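## Task

Grasp the white 2x2 brick and place it on the black 2x3 brick that sits nearest the yellow 4x4 plate, without moving any other brick; then open the fingers and back the gripper away.

## Robot and tools

Robot: one six-joint arm (a Trossen WXAI follower) with a parallel two-finger gripper. Joints from the base out: waist, shoulder, elbow, wrist pitch, wrist yaw, wrist roll. There is only one arm, so every motion argument is a single 7-number row, never one list per arm.

Frames. The scene frame has its origin on the table top under the arm's base; +z is up, and +y lies to the left when facing along +x. The base may be slightly tilted against the table. The gripper has its own axes: its fingers point along gripper +x and close along gripper y. The reported end_effector_position is the point between the finger pads, roughly 3 to 4 cm short of the fingertips; the printed hand position can be a little off, more so at long reach.

The row. Seven numbers, each in [-1, 1], in the order dx, dy, dz, rx, ry, rz, opening. The first six are an offset, not a pose: they are expressed in the gripper's own axes and measured from the gripper pose given in the most recent result that reports it (before any such result in the scene, and for the second or later call within one reply, from where the robot is when the action begins). Every row in a list is counted from that same reference, not from the row before it. Scale: 1.0 equals 0.6 m for dx, dy, dz, and 180 degrees for the rotation; rx, ry, rz form one rotation vector. Zero offsets are not a pause: they pull the gripper back to the reference pose. The seventh number, opening, is absolute: +1 is fully open (0.088 m), empty fingers touch near -0.80, and values down to -1 close no further. Closing from fully open takes at least about 0.5 s.

Tools.
- execute_actions {actions, pictures}: actions is an empty list (just report the state, with pictures) or a list of one item. An action item is {rows, steps}: 1 to 15 rows, steps 1 to 15 (default 15, at least 5 for an action), each step 1/30 s, the final row repeated if steps exceed rows. A wait item is {steps} alone, up to 300, counted from the previous result so that reply time is included. pictures true asks for camera images; otherwise only an empty list returns them. A refused call moves nothing.
- move {target, speed}: target is one row as above (offset from the same reference, opening absolute and sent at the start). The gripper follows a straight path toward it, taking the shorter rotation. speed is the path's top speed in m/s, 0.002 to 0.5, default 0.25; turning is capped at twice that in rad/s. Paths last 0.5 to 10 s and are cut off at 10 s. The path ignores obstacles, the real gripper may lag, stray or overshoot the speed, especially with the arm stretched out. Faster contacts and targets set deeper past the contact press harder. The result adds a move: line: done (settled near target), off_target, moving, held or fault, plus limits such as paced (pose clipped) or held (some steps blocked; the arm may then jump faster), and the distance left to target.
- wait {seconds}: 0 to 10 s, sends nothing new.
- zoom_image {camera, region}: camera is cam_high or cam_wrist (both 672x504); region [x0, y0, x1, y1] in pixels from the top-left corner, at most 504 by 504.
- read_manual {section}: only licence texts; no motion.
- finished_scene {scene}: ends the current scene (give its number) irreversibly and reports success; call it only once the goal holds.

Control behaviour. Each step the commanded pose is clipped to within 70 mm and 16 degrees of the measured pose, then reached by damped inverse kinematics that favours position over orientation. After an action ends, the arm continues only to the last clipped pose, so a distant target may need several calls; read the pose in the result and send the remainder. Friction may leave the gripper short or tilted, and tiny moves may not happen, so check position and orientation after each move and correct tilt. The last 5 steps of each action are held back and run during your next reply; only results with nothing pending show a Hand target line. A move path starts once the arm is at rest (or after 3 s).

Result lines: pose (metres, quaternion wxyz) and velocities in the scene frame; Joint positions and Joint velocities (rad, rad/s for the six joints, then finger-pad gap in m). Joint ranges: waist -3.054 to 3.054, shoulder 0 to 3.142, elbow 0 to 2.356, wrist pitch and yaw -1.571 to 1.571, roll -3.142 to 3.142. pose unreachable and HELD mark steps the clearance check changed or blocked (the base's mount counts as arm). grip_measured is the actual opening on the command scale; to hold something, command an opening clearly below it (lower squeezes harder, about 34 N per pad at most). Readings may be offset by up to about 1 mm.

Cautions. Contact torque reaching a joint's load limit (N m: waist 18, shoulder 22.3, elbow 22.2, wrist pitch 5.86, wrist yaw 5.84, wrist roll 5.48, including a held load) halts the arm for 10 s. Holding loads heats motors: MOTOR HOT appears from 50 °C; at 95 °C an OVER-TEMPERATURE FAULT holds the arm, and without cooling power can cut and the arm drops. Avoid slamming, hard pushes, fast closes, dropping or slipping bricks, and anything leaving the table, which fails the task. Loose objects can occasionally be nudged by outside pushes, so re-check before finishing.

Each tool is called by a JSON object that holds its "method" and its "body".

## Session

{"method": "execute_actions", "body": {"actions": []}}

Scene clock: 0.00 s of 4185.00 s.
end_effector_position=(+0.1471, -0.1806, +0.3344) grip_measured=+0.851 end_effector_quat_wxyz=(+0.763, -0.291, +0.324, -0.477) end_effector_velocity=(-0.000, +0.001, +0.001) end_effector_angular_velocity=(-0.006, +0.016, +0.005)
Joint positions: [-1.918  1.006  0.071  0.462 -0.855 -0.221  0.081]
Joint velocities: [-0.007 -0.002  0.002 -0.007 -0.007 -0.022 -0.   ]
Heat: hottest shoulder 26 °C (+0.0 °C/min).
Hand target: +0.147, -0.181, +0.334; +0.763, -0.291, +0.324, -0.477

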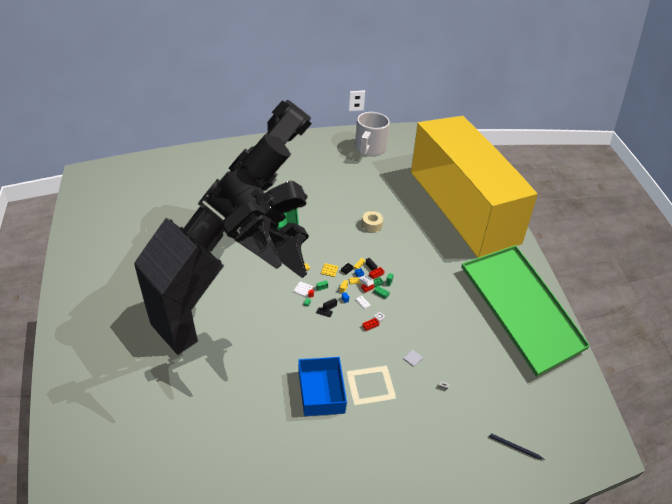

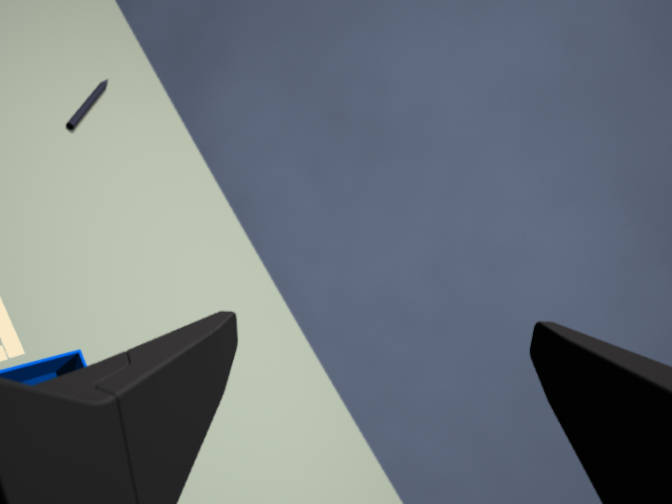

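{"method": "zoom_image", "body": {"camera": "cam_high", "region": [270, 240, 430, 360]}}

Region (270, 240, 430, 360) of cam_high's 672x504 image, scaled by 3.150, with more detail than that image has; it fills the top 378 rows of this view, and the rest is white.

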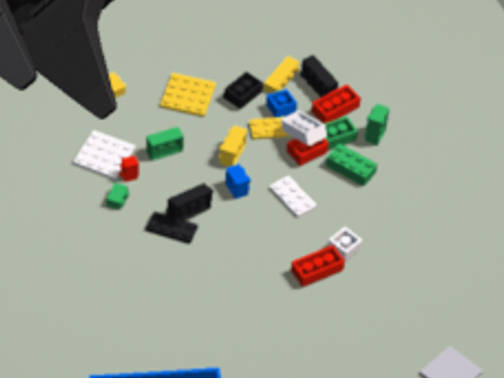

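{"method": "move", "body": {"target": [-0.169,0.374,0.034,-0.091,0.214,0.375,0.85]}}

Scene clock: 3.73 s of 4185.00 s.
end_effector_position=(+0.2473, -0.0002, +0.1990) grip_measured=+0.850 end_effector_quat_wxyz=(+0.706, +0.001, +0.708, +0.000) end_effector_velocity=(+0.003, -0.001, -0.000) end_effector_angular_velocity=(-0.004, -0.010, +0.034)
Joint positions: [-1.094  1.035  0.744 -1.317 -0.992 -1.04   0.081]
Joint velocities: [ 0.007 -0.002  0.002  0.022 -0.007 -0.007 -0.   ]
Heat: hottest shoulder 26 °C (+0.0 °C/min).
Hand target: +0.250, -0.001, +0.200; +0.706, -0.001, +0.708, +0.002
Off the commanded pose: 0.003 m, 0 deg.
Kept back: nothing.
move: done

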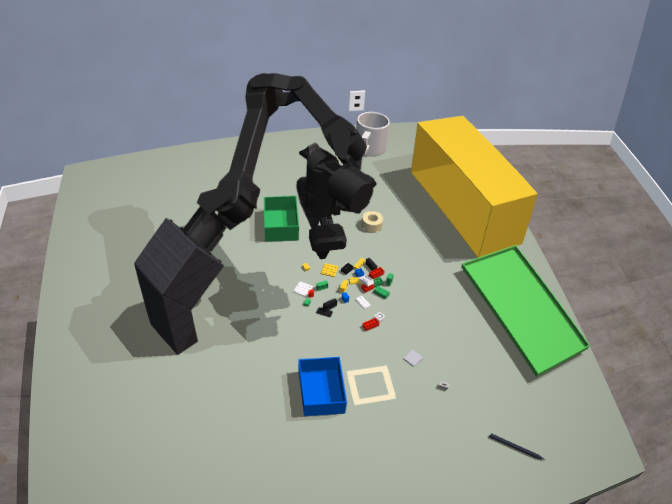

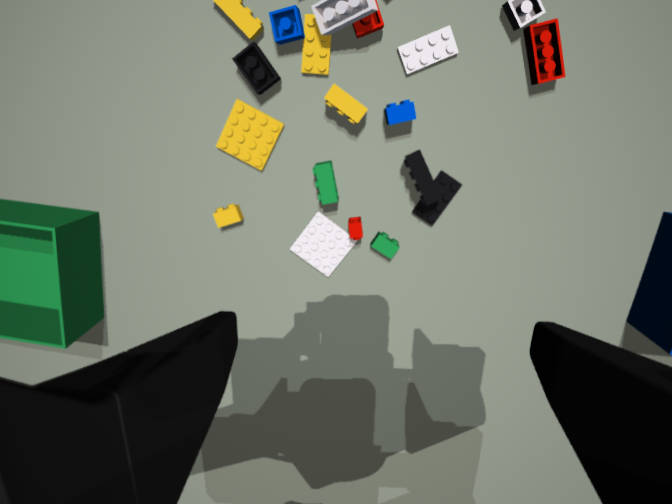

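{"method": "move", "body": {"target": [0.13,-0.17,0.17,0,0,0,0.2]}}

Scene clock: 5.17 s of 4185.00 s.
end_effector_position=(+0.3474, -0.1008, +0.1206) grip_measured=+0.200 end_effector_quat_wxyz=(+0.706, +0.001, +0.708, +0.000) end_effector_velocity=(-0.000, -0.003, -0.001) end_effector_angular_velocity=(-0.020, +0.008, +0.015)
Joint positions: [-0.792  1.558  1.024 -0.637 -0.937 -0.513  0.049]
Joint velocities: [ 0.002  0.002  0.002  0.007  0.022 -0.007 -0.   ]
Heat: hottest shoulder 26 °C (+0.0 °C/min).
Hand target: +0.349, -0.102, +0.120; +0.707, +0.000, +0.708, -0.000
Off the commanded pose: 0.002 m, 0 deg.
Kept back: nothing.
move: done

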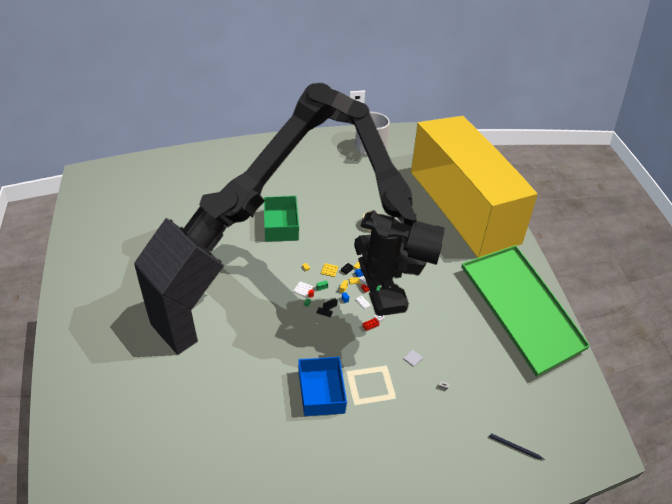

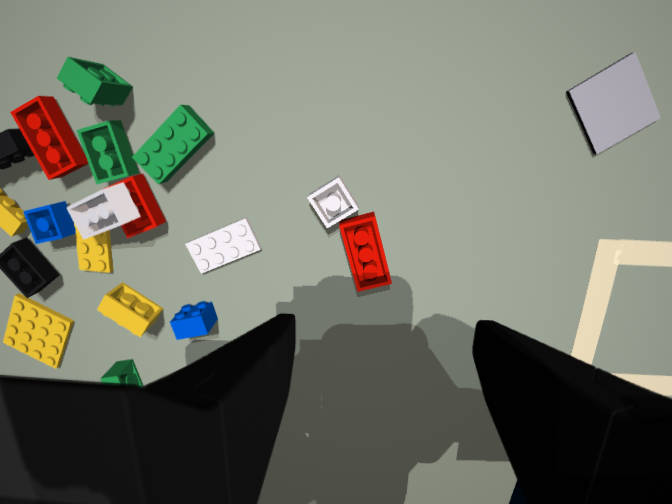

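{"method": "move", "body": {"target": [0.09,0.023,0.021,-0.139,0,0,-0.27]}}

Scene clock: 6.83 s of 4185.00 s.
end_effector_position=(+0.3636, -0.0852, +0.0688) grip_measured=-0.270 end_effector_quat_wxyz=(+0.693, -0.154, +0.688, +0.154) end_effector_velocity=(-0.001, +0.001, +0.001) end_effector_angular_velocity=(+0.007, +0.002, +0.001)
Joint positions: [-0.611  1.591  0.983 -0.351 -0.851 -0.688  0.026]
Joint velocities: [-0.002 -0.002 -0.002 -0.007 -0.007 -0.007 -0.   ]
Heat: hottest shoulder 27 °C (+8.8 °C/min).
Hand target: +0.360, -0.086, +0.067; +0.690, -0.152, +0.691, +0.153
Off the commanded pose: 0.005 m, 1 deg.
Kept back: nothing.
move: done

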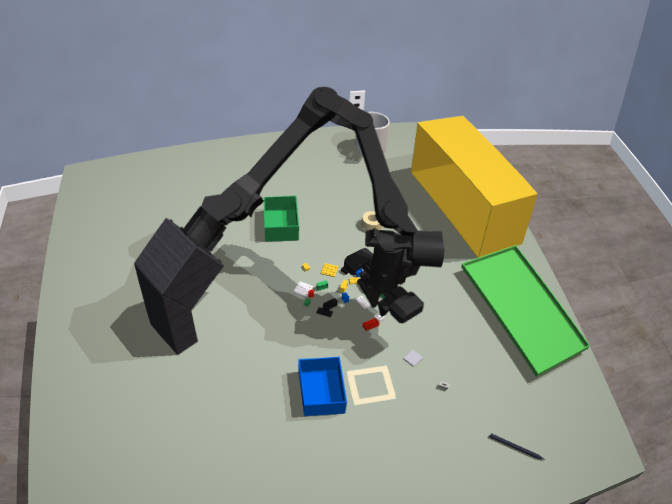

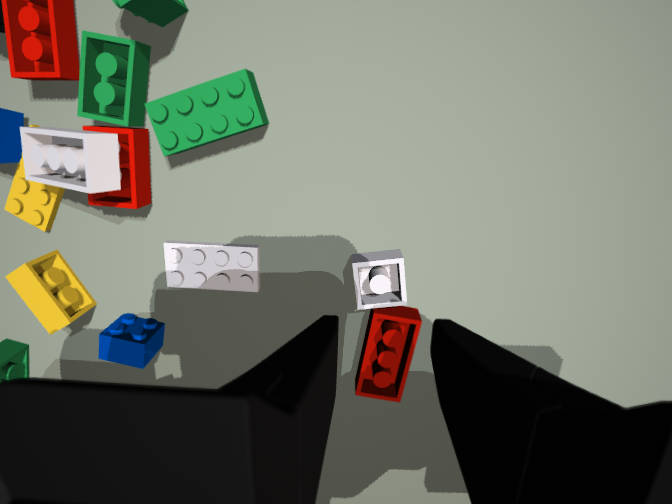

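{"method": "move", "body": {"target": [0.05,0,0.005,0,0,0,-0.27], "speed": 0.05}}

Scene clock: 8.00 s of 4185.00 s.
end_effector_position=(+0.3700, -0.0824, +0.0410) grip_measured=-0.270 end_effector_quat_wxyz=(+0.695, -0.158, +0.684, +0.156) end_effector_velocity=(+0.001, +0.001, +0.001) end_effector_angular_velocity=(+0.005, -0.007, +0.011)
Joint positions: [-0.536  1.645  0.983 -0.219 -0.807 -0.6    0.026]
Joint velocities: [-0.002 -0.002 -0.002  0.007 -0.007 -0.007 -0.   ]
Heat: hottest shoulder 27 °C (+7.5 °C/min).
Hand target: +0.367, -0.084, +0.039; +0.693, -0.154, +0.687, +0.154
Off the commanded pose: 0.004 m, 1 deg.
Kept back: nothing.
move: done

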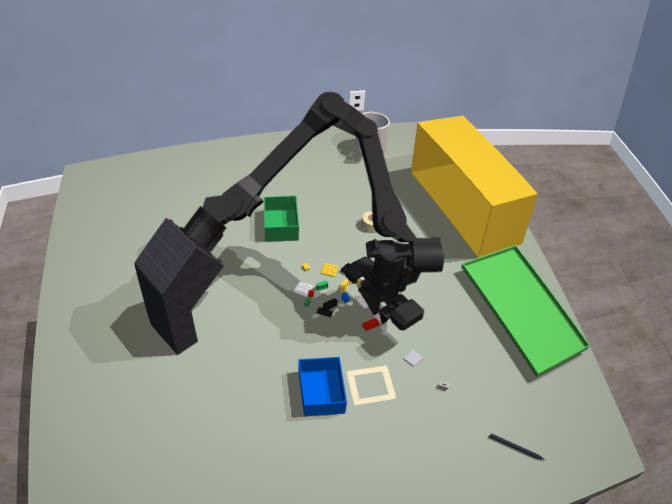

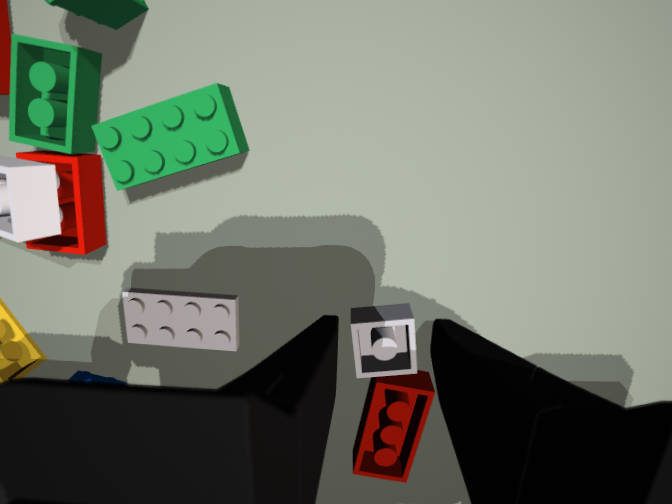

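{"method": "move", "body": {"target": [0.012,0,-0.003,0,0,0,-0.27], "speed": 0.02}}

{"method": "move", "body": {"target": [0,0,0,0,0,0,-0.62]}}

Scene clock: 8.93 s of 4185.00 s.
end_effector_position=(+0.3722, -0.0819, +0.0369) grip_measured=-0.270 end_effector_quat_wxyz=(+0.697, -0.162, +0.680, +0.159) end_effector_velocity=(-0.003, +0.003, +0.000) end_effector_angular_velocity=(+0.021, +0.004, -0.002)
Joint positions: [-0.525  1.653  0.981 -0.188 -0.801 -0.588  0.026]
Joint velocities: [-0.002 -0.002 -0.007 -0.007 -0.022 -0.007 -0.   ]
Heat: hottest shoulder 27 °C (+6.7 °C/min).
Hand target: +0.368, -0.083, +0.034; +0.695, -0.158, +0.684, +0.156
Off the commanded pose: 0.005 m, 1 deg.
Kept back: nothing.
move: done

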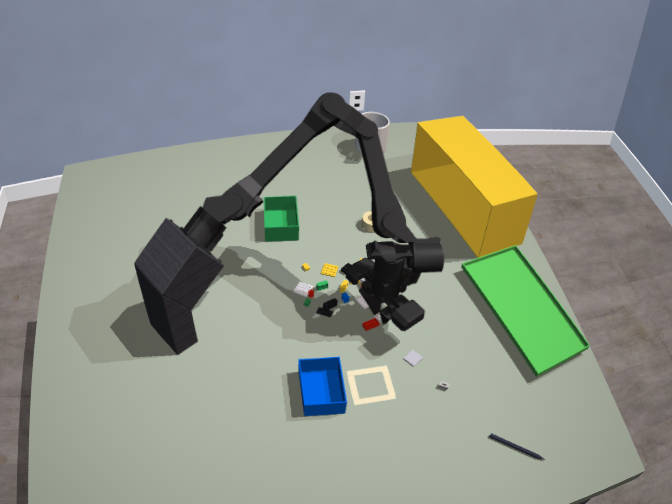

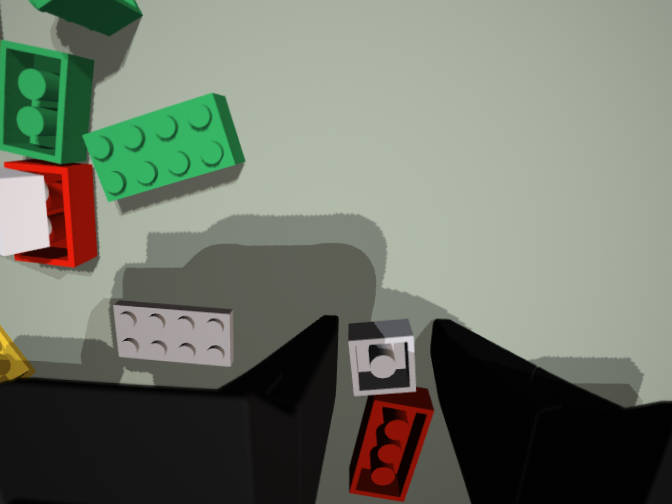

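Scene clock: 9.43 s of 4185.00 s.
end_effector_position=(+0.3723, -0.0828, +0.0373) grip_measured=-0.490 end_effector_quat_wxyz=(+0.697, -0.163, +0.680, +0.157) end_effector_velocity=(-0.001, +0.001, +0.001) end_effector_angular_velocity=(+0.006, +0.003, +0.001)
Joint positions: [-0.527  1.653  0.981 -0.187 -0.799 -0.587  0.015]
Joint velocities: [-0.002 -0.002 -0.002 -0.007 -0.007 -0.007 -0.   ]
Heat: hottest shoulder 27 °C (+6.4 °C/min).
Hand target: +0.372, -0.082, +0.037; +0.697, -0.162, +0.680, +0.159
Off the commanded pose: 0.001 m, 0 deg.
Kept back: nothing.
move: done

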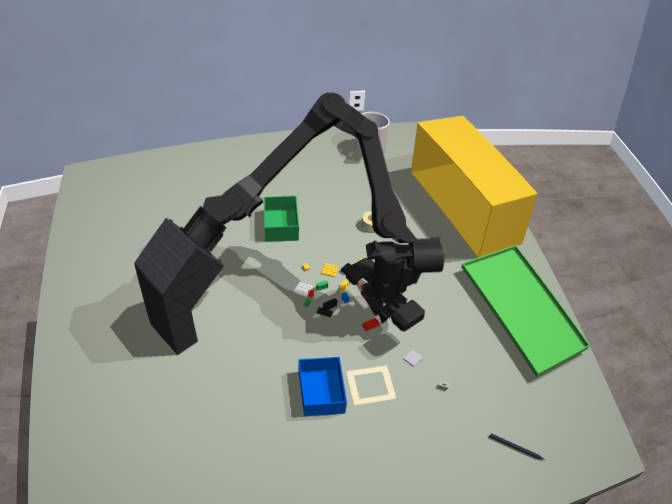

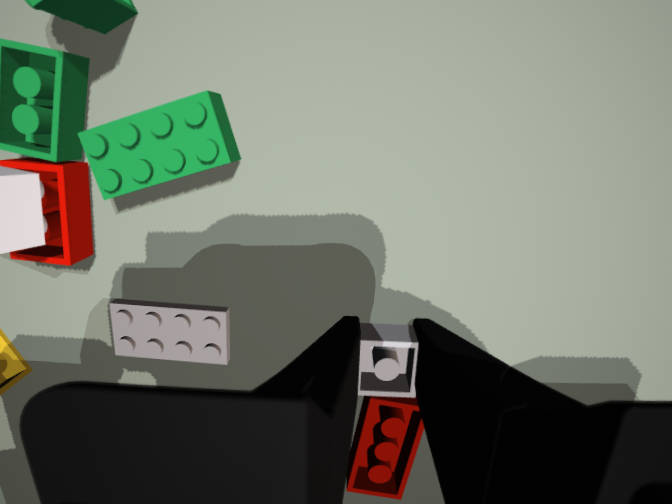

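{"method": "move", "body": {"target": [-0.07,0,0,0,0,0,-0.62], "speed": 0.1}}

{"method": "move", "body": {"target": [0,0.215,0.045,0,0.008,0,-0.62], "speed": 0.15}}

Scene clock: 10.50 s of 4185.00 s.
end_effector_position=(+0.3669, -0.0836, +0.0757) grip_measured=-0.491 end_effector_quat_wxyz=(+0.694, -0.157, +0.685, +0.156) end_effector_velocity=(-0.001, +0.001, +0.001) end_effector_angular_velocity=(+0.006, +0.002, +0.015)
Joint positions: [-0.623  1.576  0.994 -0.38  -0.86  -0.704  0.015]
Joint velocities: [-0.002 -0.002 -0.002 -0.007 -0.007 -0.022 -0.   ]
Heat: hottest shoulder 27 °C (+5.7 °C/min).
Hand target: +0.371, -0.083, +0.079; +0.697, -0.163, +0.680, +0.157
Off the commanded pose: 0.006 m, 1 deg.
Kept back: nothing.
move: done

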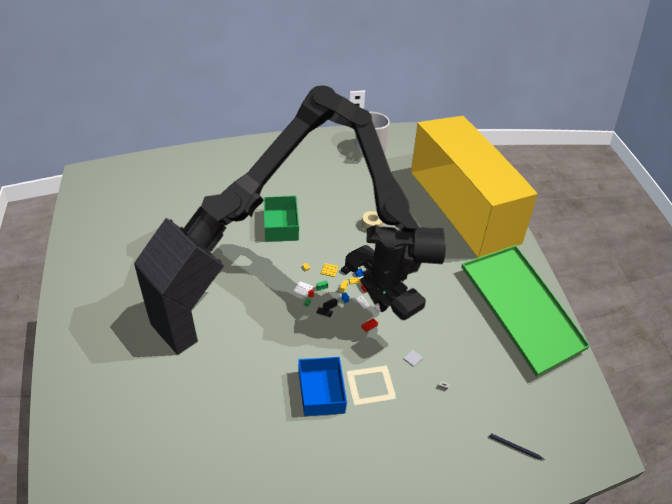

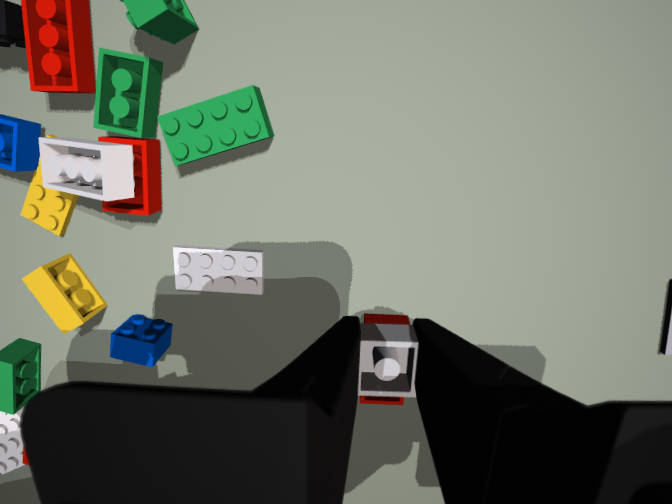

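Scene clock: 11.80 s of 4185.00 s.
end_effector_position=(+0.3379, +0.0437, +0.0749) grip_measured=-0.491 end_effector_quat_wxyz=(+0.686, -0.158, +0.693, +0.154) end_effector_velocity=(+0.001, +0.003, -0.001) end_effector_angular_velocity=(+0.014, -0.010, +0.006)
Joint positions: [-0.253  1.156  0.788 -0.37  -0.601 -0.35   0.015]
Joint velocities: [ 0.007 -0.002 -0.007  0.022 -0.007  0.007 -0.   ]
Heat: hottest shoulder 27 °C (+5.1 °C/min).
Hand target: +0.336, +0.045, +0.076; +0.686, -0.159, +0.693, +0.153
Off the commanded pose: 0.002 m, 0 deg.
Kept back: nothing.
move: done

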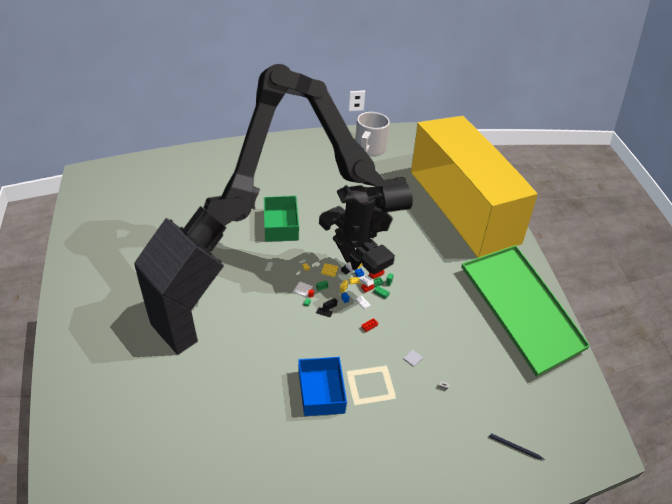

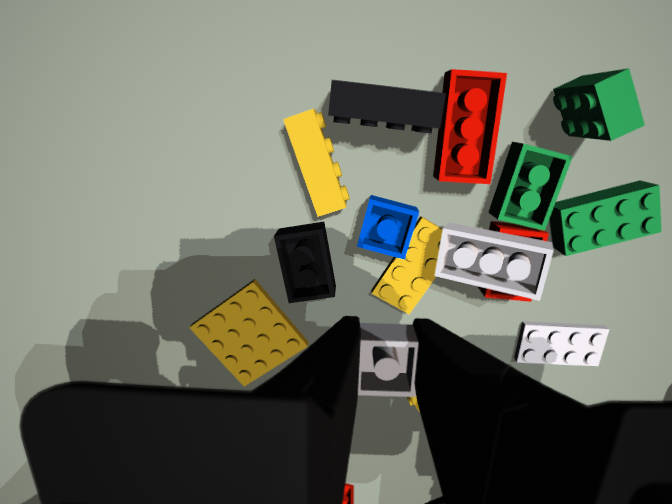

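{"method": "move", "body": {"target": [0.025,0.041,0.02,-0.033,0,0,-0.62], "speed": 0.05}}

Scene clock: 13.33 s of 4185.00 s.
end_effector_position=(+0.3363, +0.0698, +0.0591) grip_measured=-0.491 end_effector_quat_wxyz=(+0.675, -0.192, +0.687, +0.189) end_effector_velocity=(+0.001, -0.000, -0.000) end_effector_angular_velocity=(-0.004, -0.007, +0.012)
Joint positions: [-0.112  1.156  0.788 -0.321 -0.494 -0.346  0.015]
Joint velocities: [ 0.002 -0.002 -0.002  0.007  0.007 -0.007 -0.   ]
Heat: hottest shoulder 27 °C (+4.5 °C/min).
Hand target: +0.338, +0.071, +0.060; +0.677, -0.194, +0.684, +0.190
Off the commanded pose: 0.002 m, 0 deg.
Kept back: nothing.
move: done

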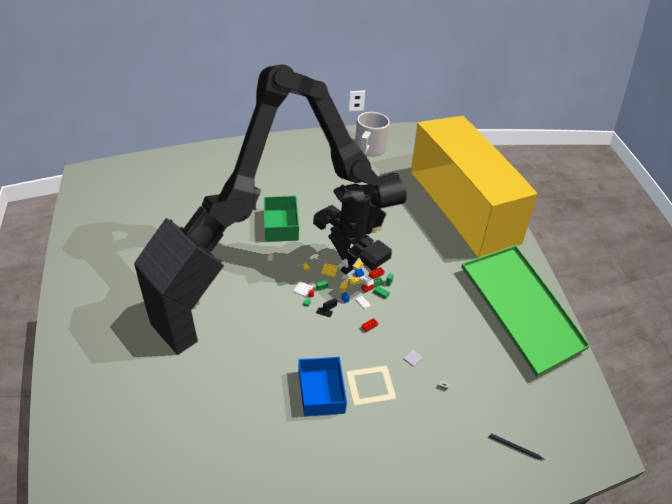

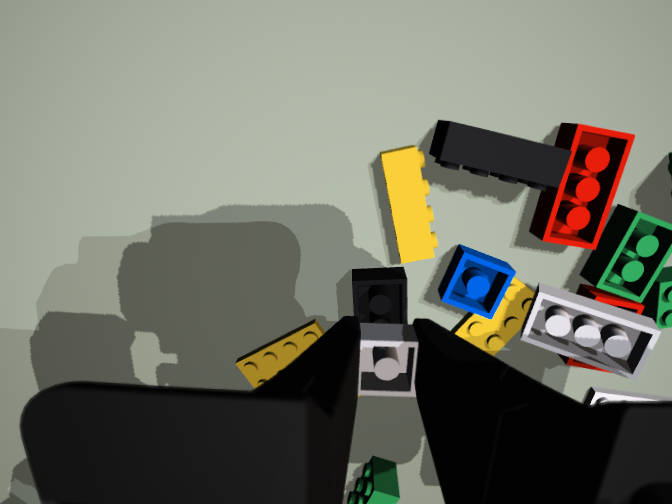

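{"method": "move", "body": {"target": [0.014,0.002,0.008,0,0,0,-0.62], "speed": 0.02}}

Scene clock: 14.30 s of 4185.00 s.
end_effector_position=(+0.3373, +0.0727, +0.0517) grip_measured=-0.491 end_effector_quat_wxyz=(+0.675, -0.192, +0.687, +0.189) end_effector_velocity=(-0.001, +0.004, +0.001) end_effector_angular_velocity=(+0.023, +0.008, +0.007)
Joint positions: [-0.086  1.179  0.793 -0.296 -0.474 -0.328  0.015]
Joint velocities: [ 0.002 -0.002  0.002 -0.007 -0.022 -0.007  0.   ]
Heat: hottest shoulder 27 °C (+4.2 °C/min).
Hand target: +0.340, +0.073, +0.051; +0.675, -0.193, +0.687, +0.189
Off the commanded pose: 0.003 m, 0 deg.
Kept back: nothing.
move: done

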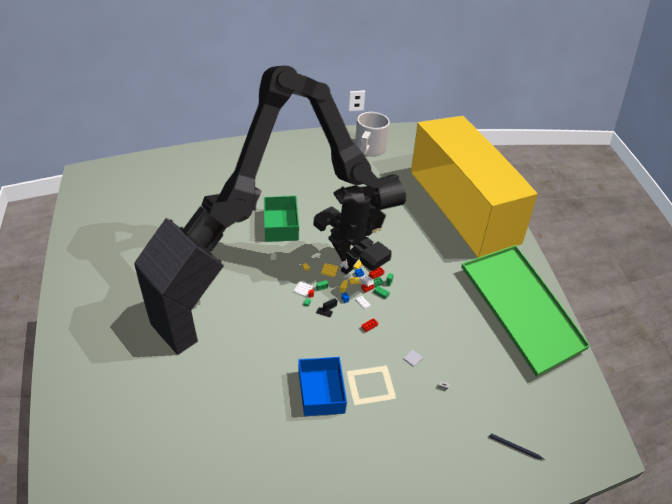

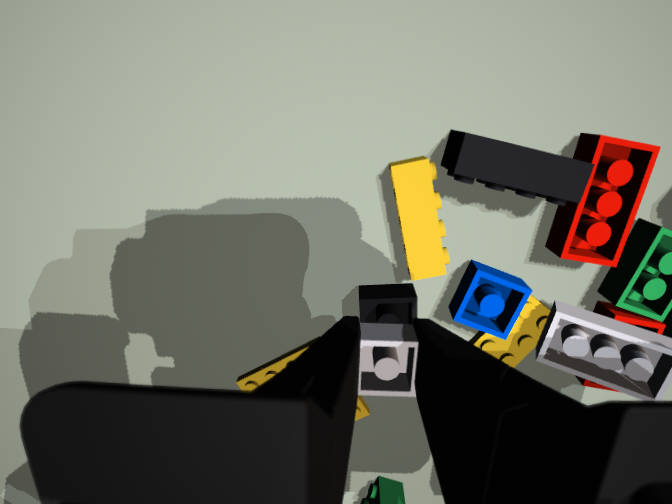

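{"method": "move", "body": {"target": [0.007,-0.001,0.006,0,0,0,-0.62], "speed": 0.01}}

Scene clock: 15.30 s of 4185.00 s.
end_effector_position=(+0.3384, +0.0734, +0.0487) grip_measured=-0.491 end_effector_quat_wxyz=(+0.674, -0.192, +0.688, +0.189) end_effector_velocity=(+0.000, -0.001, +0.001) end_effector_angular_velocity=(-0.009, -0.000, +0.020)
Joint positions: [-0.078  1.191  0.799 -0.288 -0.468 -0.323  0.015]
Joint velocities: [-0.002 -0.002  0.002 -0.007  0.007 -0.022 -0.   ]
Heat: hottest shoulder 28 °C (+7.8 °C/min).
Hand target: +0.341, +0.074, +0.047; +0.675, -0.192, +0.687, +0.189
Off the commanded pose: 0.003 m, 0 deg.
Kept back: nothing.
move: done

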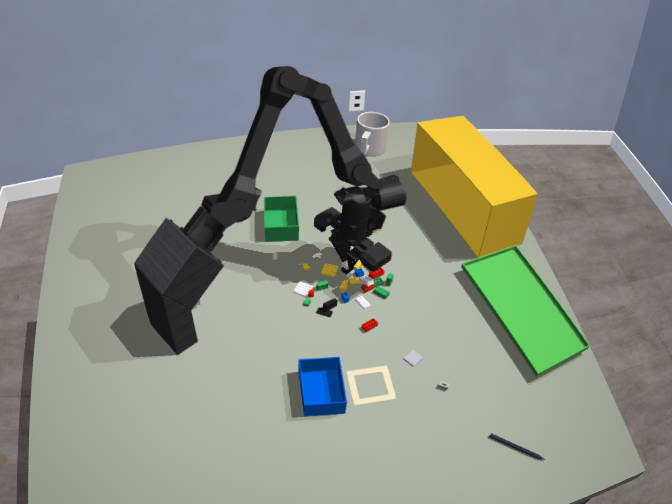

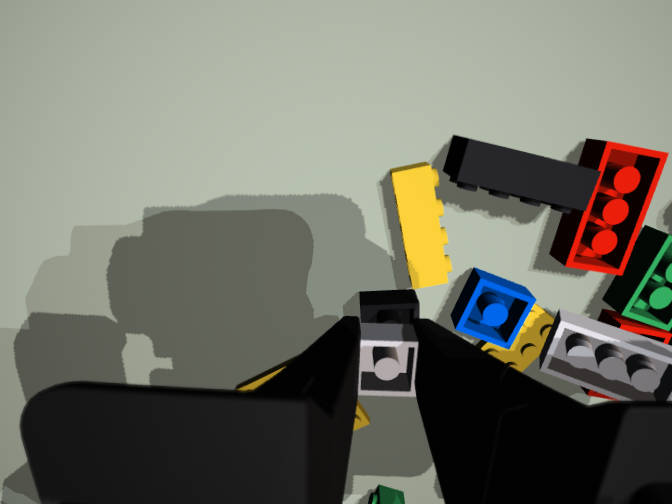

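{"method": "move", "body": {"target": [0.005,0,0.006,0,0,0,-0.62], "speed": 0.01}}

{"method": "move", "body": {"target": [0,0,0,0,0,0,-0.33]}}

{"method": "move", "body": {"target": [-0.15,0,0,0,0,0,-0.33], "speed": 0.1}}

Scene clock: 16.30 s of 4185.00 s.
end_effector_position=(+0.3392, +0.0739, +0.0478) grip_measured=-0.491 end_effector_quat_wxyz=(+0.674, -0.193, +0.688, +0.188) end_effector_velocity=(+0.004, +0.004, +0.001) end_effector_angular_velocity=(+0.012, -0.012, +0.002)
Joint positions: [-0.073  1.195  0.803 -0.288 -0.461 -0.319  0.015]
Joint velocities: [ 0.002 -0.002  0.007  0.007 -0.007  0.007 -0.   ]
Heat: hottest shoulder 28 °C (+7.4 °C/min).
Hand target: +0.341, +0.075, +0.046; +0.674, -0.192, +0.688, +0.190
Off the commanded pose: 0.003 m, 0 deg.
Kept back: nothing.
move: done

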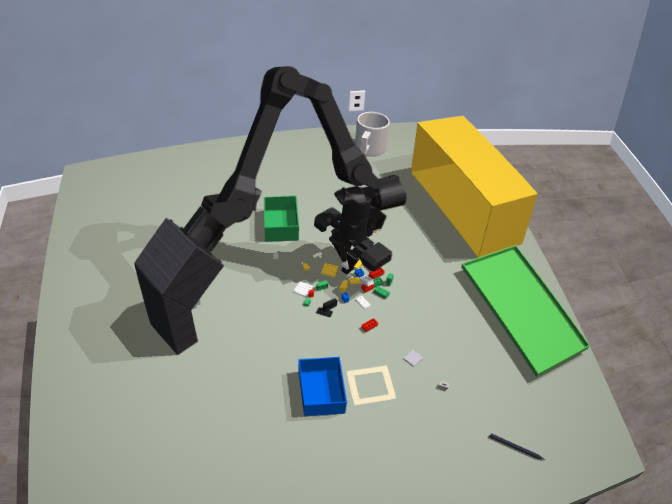

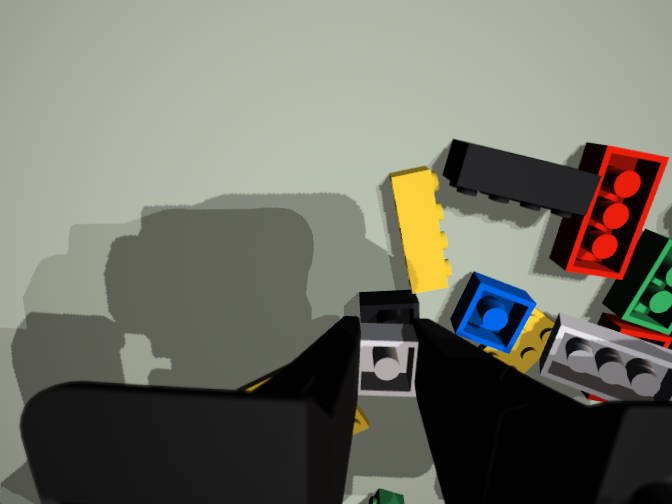

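Scene clock: 16.80 s of 4185.00 s.
end_effector_position=(+0.3394, +0.0740, +0.0478) grip_measured=-0.331 end_effector_quat_wxyz=(+0.674, -0.193, +0.688, +0.188) end_effector_velocity=(-0.002, +0.001, +0.001) end_effector_angular_velocity=(+0.015, +0.008, -0.000)
Joint positions: [-0.073  1.195  0.804 -0.288 -0.461 -0.319  0.023]
Joint velocities: [-0.007 -0.002 -0.002 -0.007 -0.022 -0.007  0.001]
Heat: hottest shoulder 28 °C (+7.1 °C/min).
Hand target: +0.339, +0.074, +0.048; +0.674, -0.193, +0.688, +0.188
Off the commanded pose: 0.000 m, 0 deg.
Kept back: nothing.
move: done

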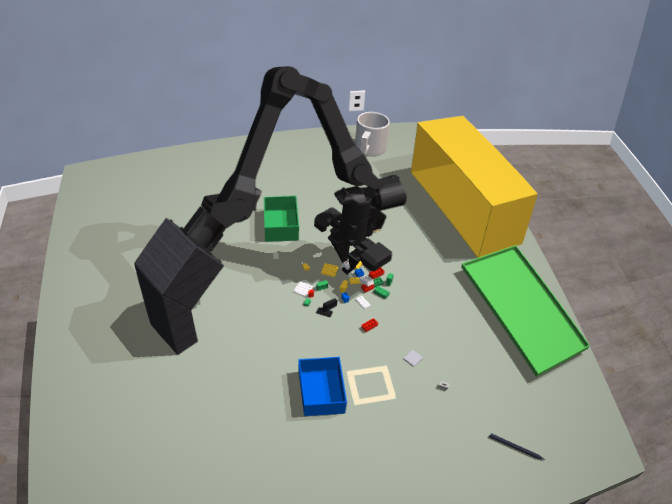

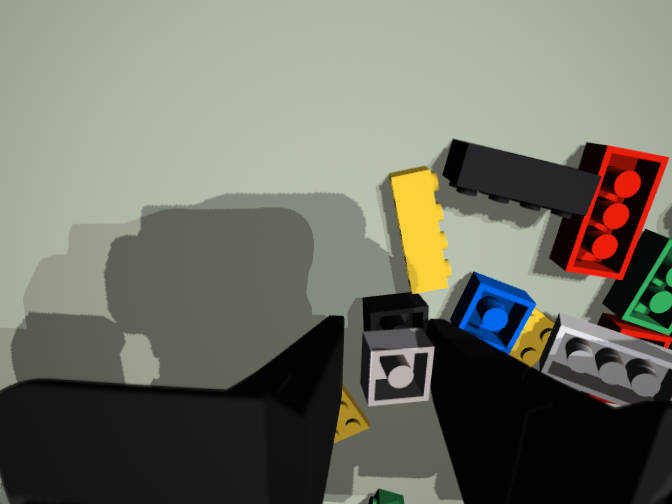

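Scene clock: 18.10 s of 4185.00 s.
end_effector_position=(+0.3376, +0.0724, +0.1343) grip_measured=-0.330 end_effector_quat_wxyz=(+0.670, -0.189, +0.694, +0.185) end_effector_velocity=(-0.004, -0.001, +0.001) end_effector_angular_velocity=(+0.002, +0.015, +0.019)
Joint positions: [-0.313  0.982  0.904 -0.718 -0.641 -0.508  0.023]
Joint velocities: [-0.007 -0.002 -0.002 -0.022 -0.007 -0.037 -0.   ]
Heat: hottest shoulder 28 °C (+6.6 °C/min).
Hand target: +0.341, +0.074, +0.138; +0.674, -0.193, +0.688, +0.188
Off the commanded pose: 0.006 m, 1 deg.
Kept back: nothing.
move: done

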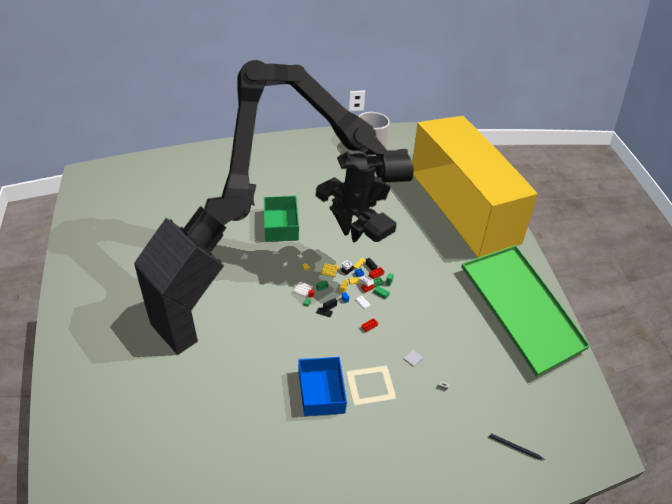

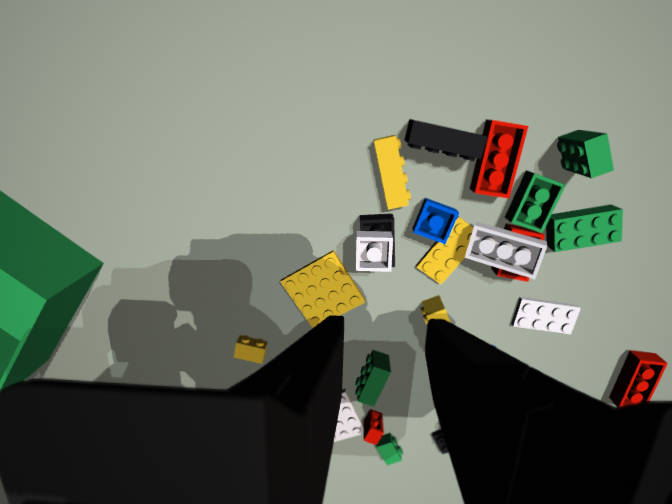

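{"method": "finished_scene", "body": {"scene": 1}}

The scene is finished: the task was done.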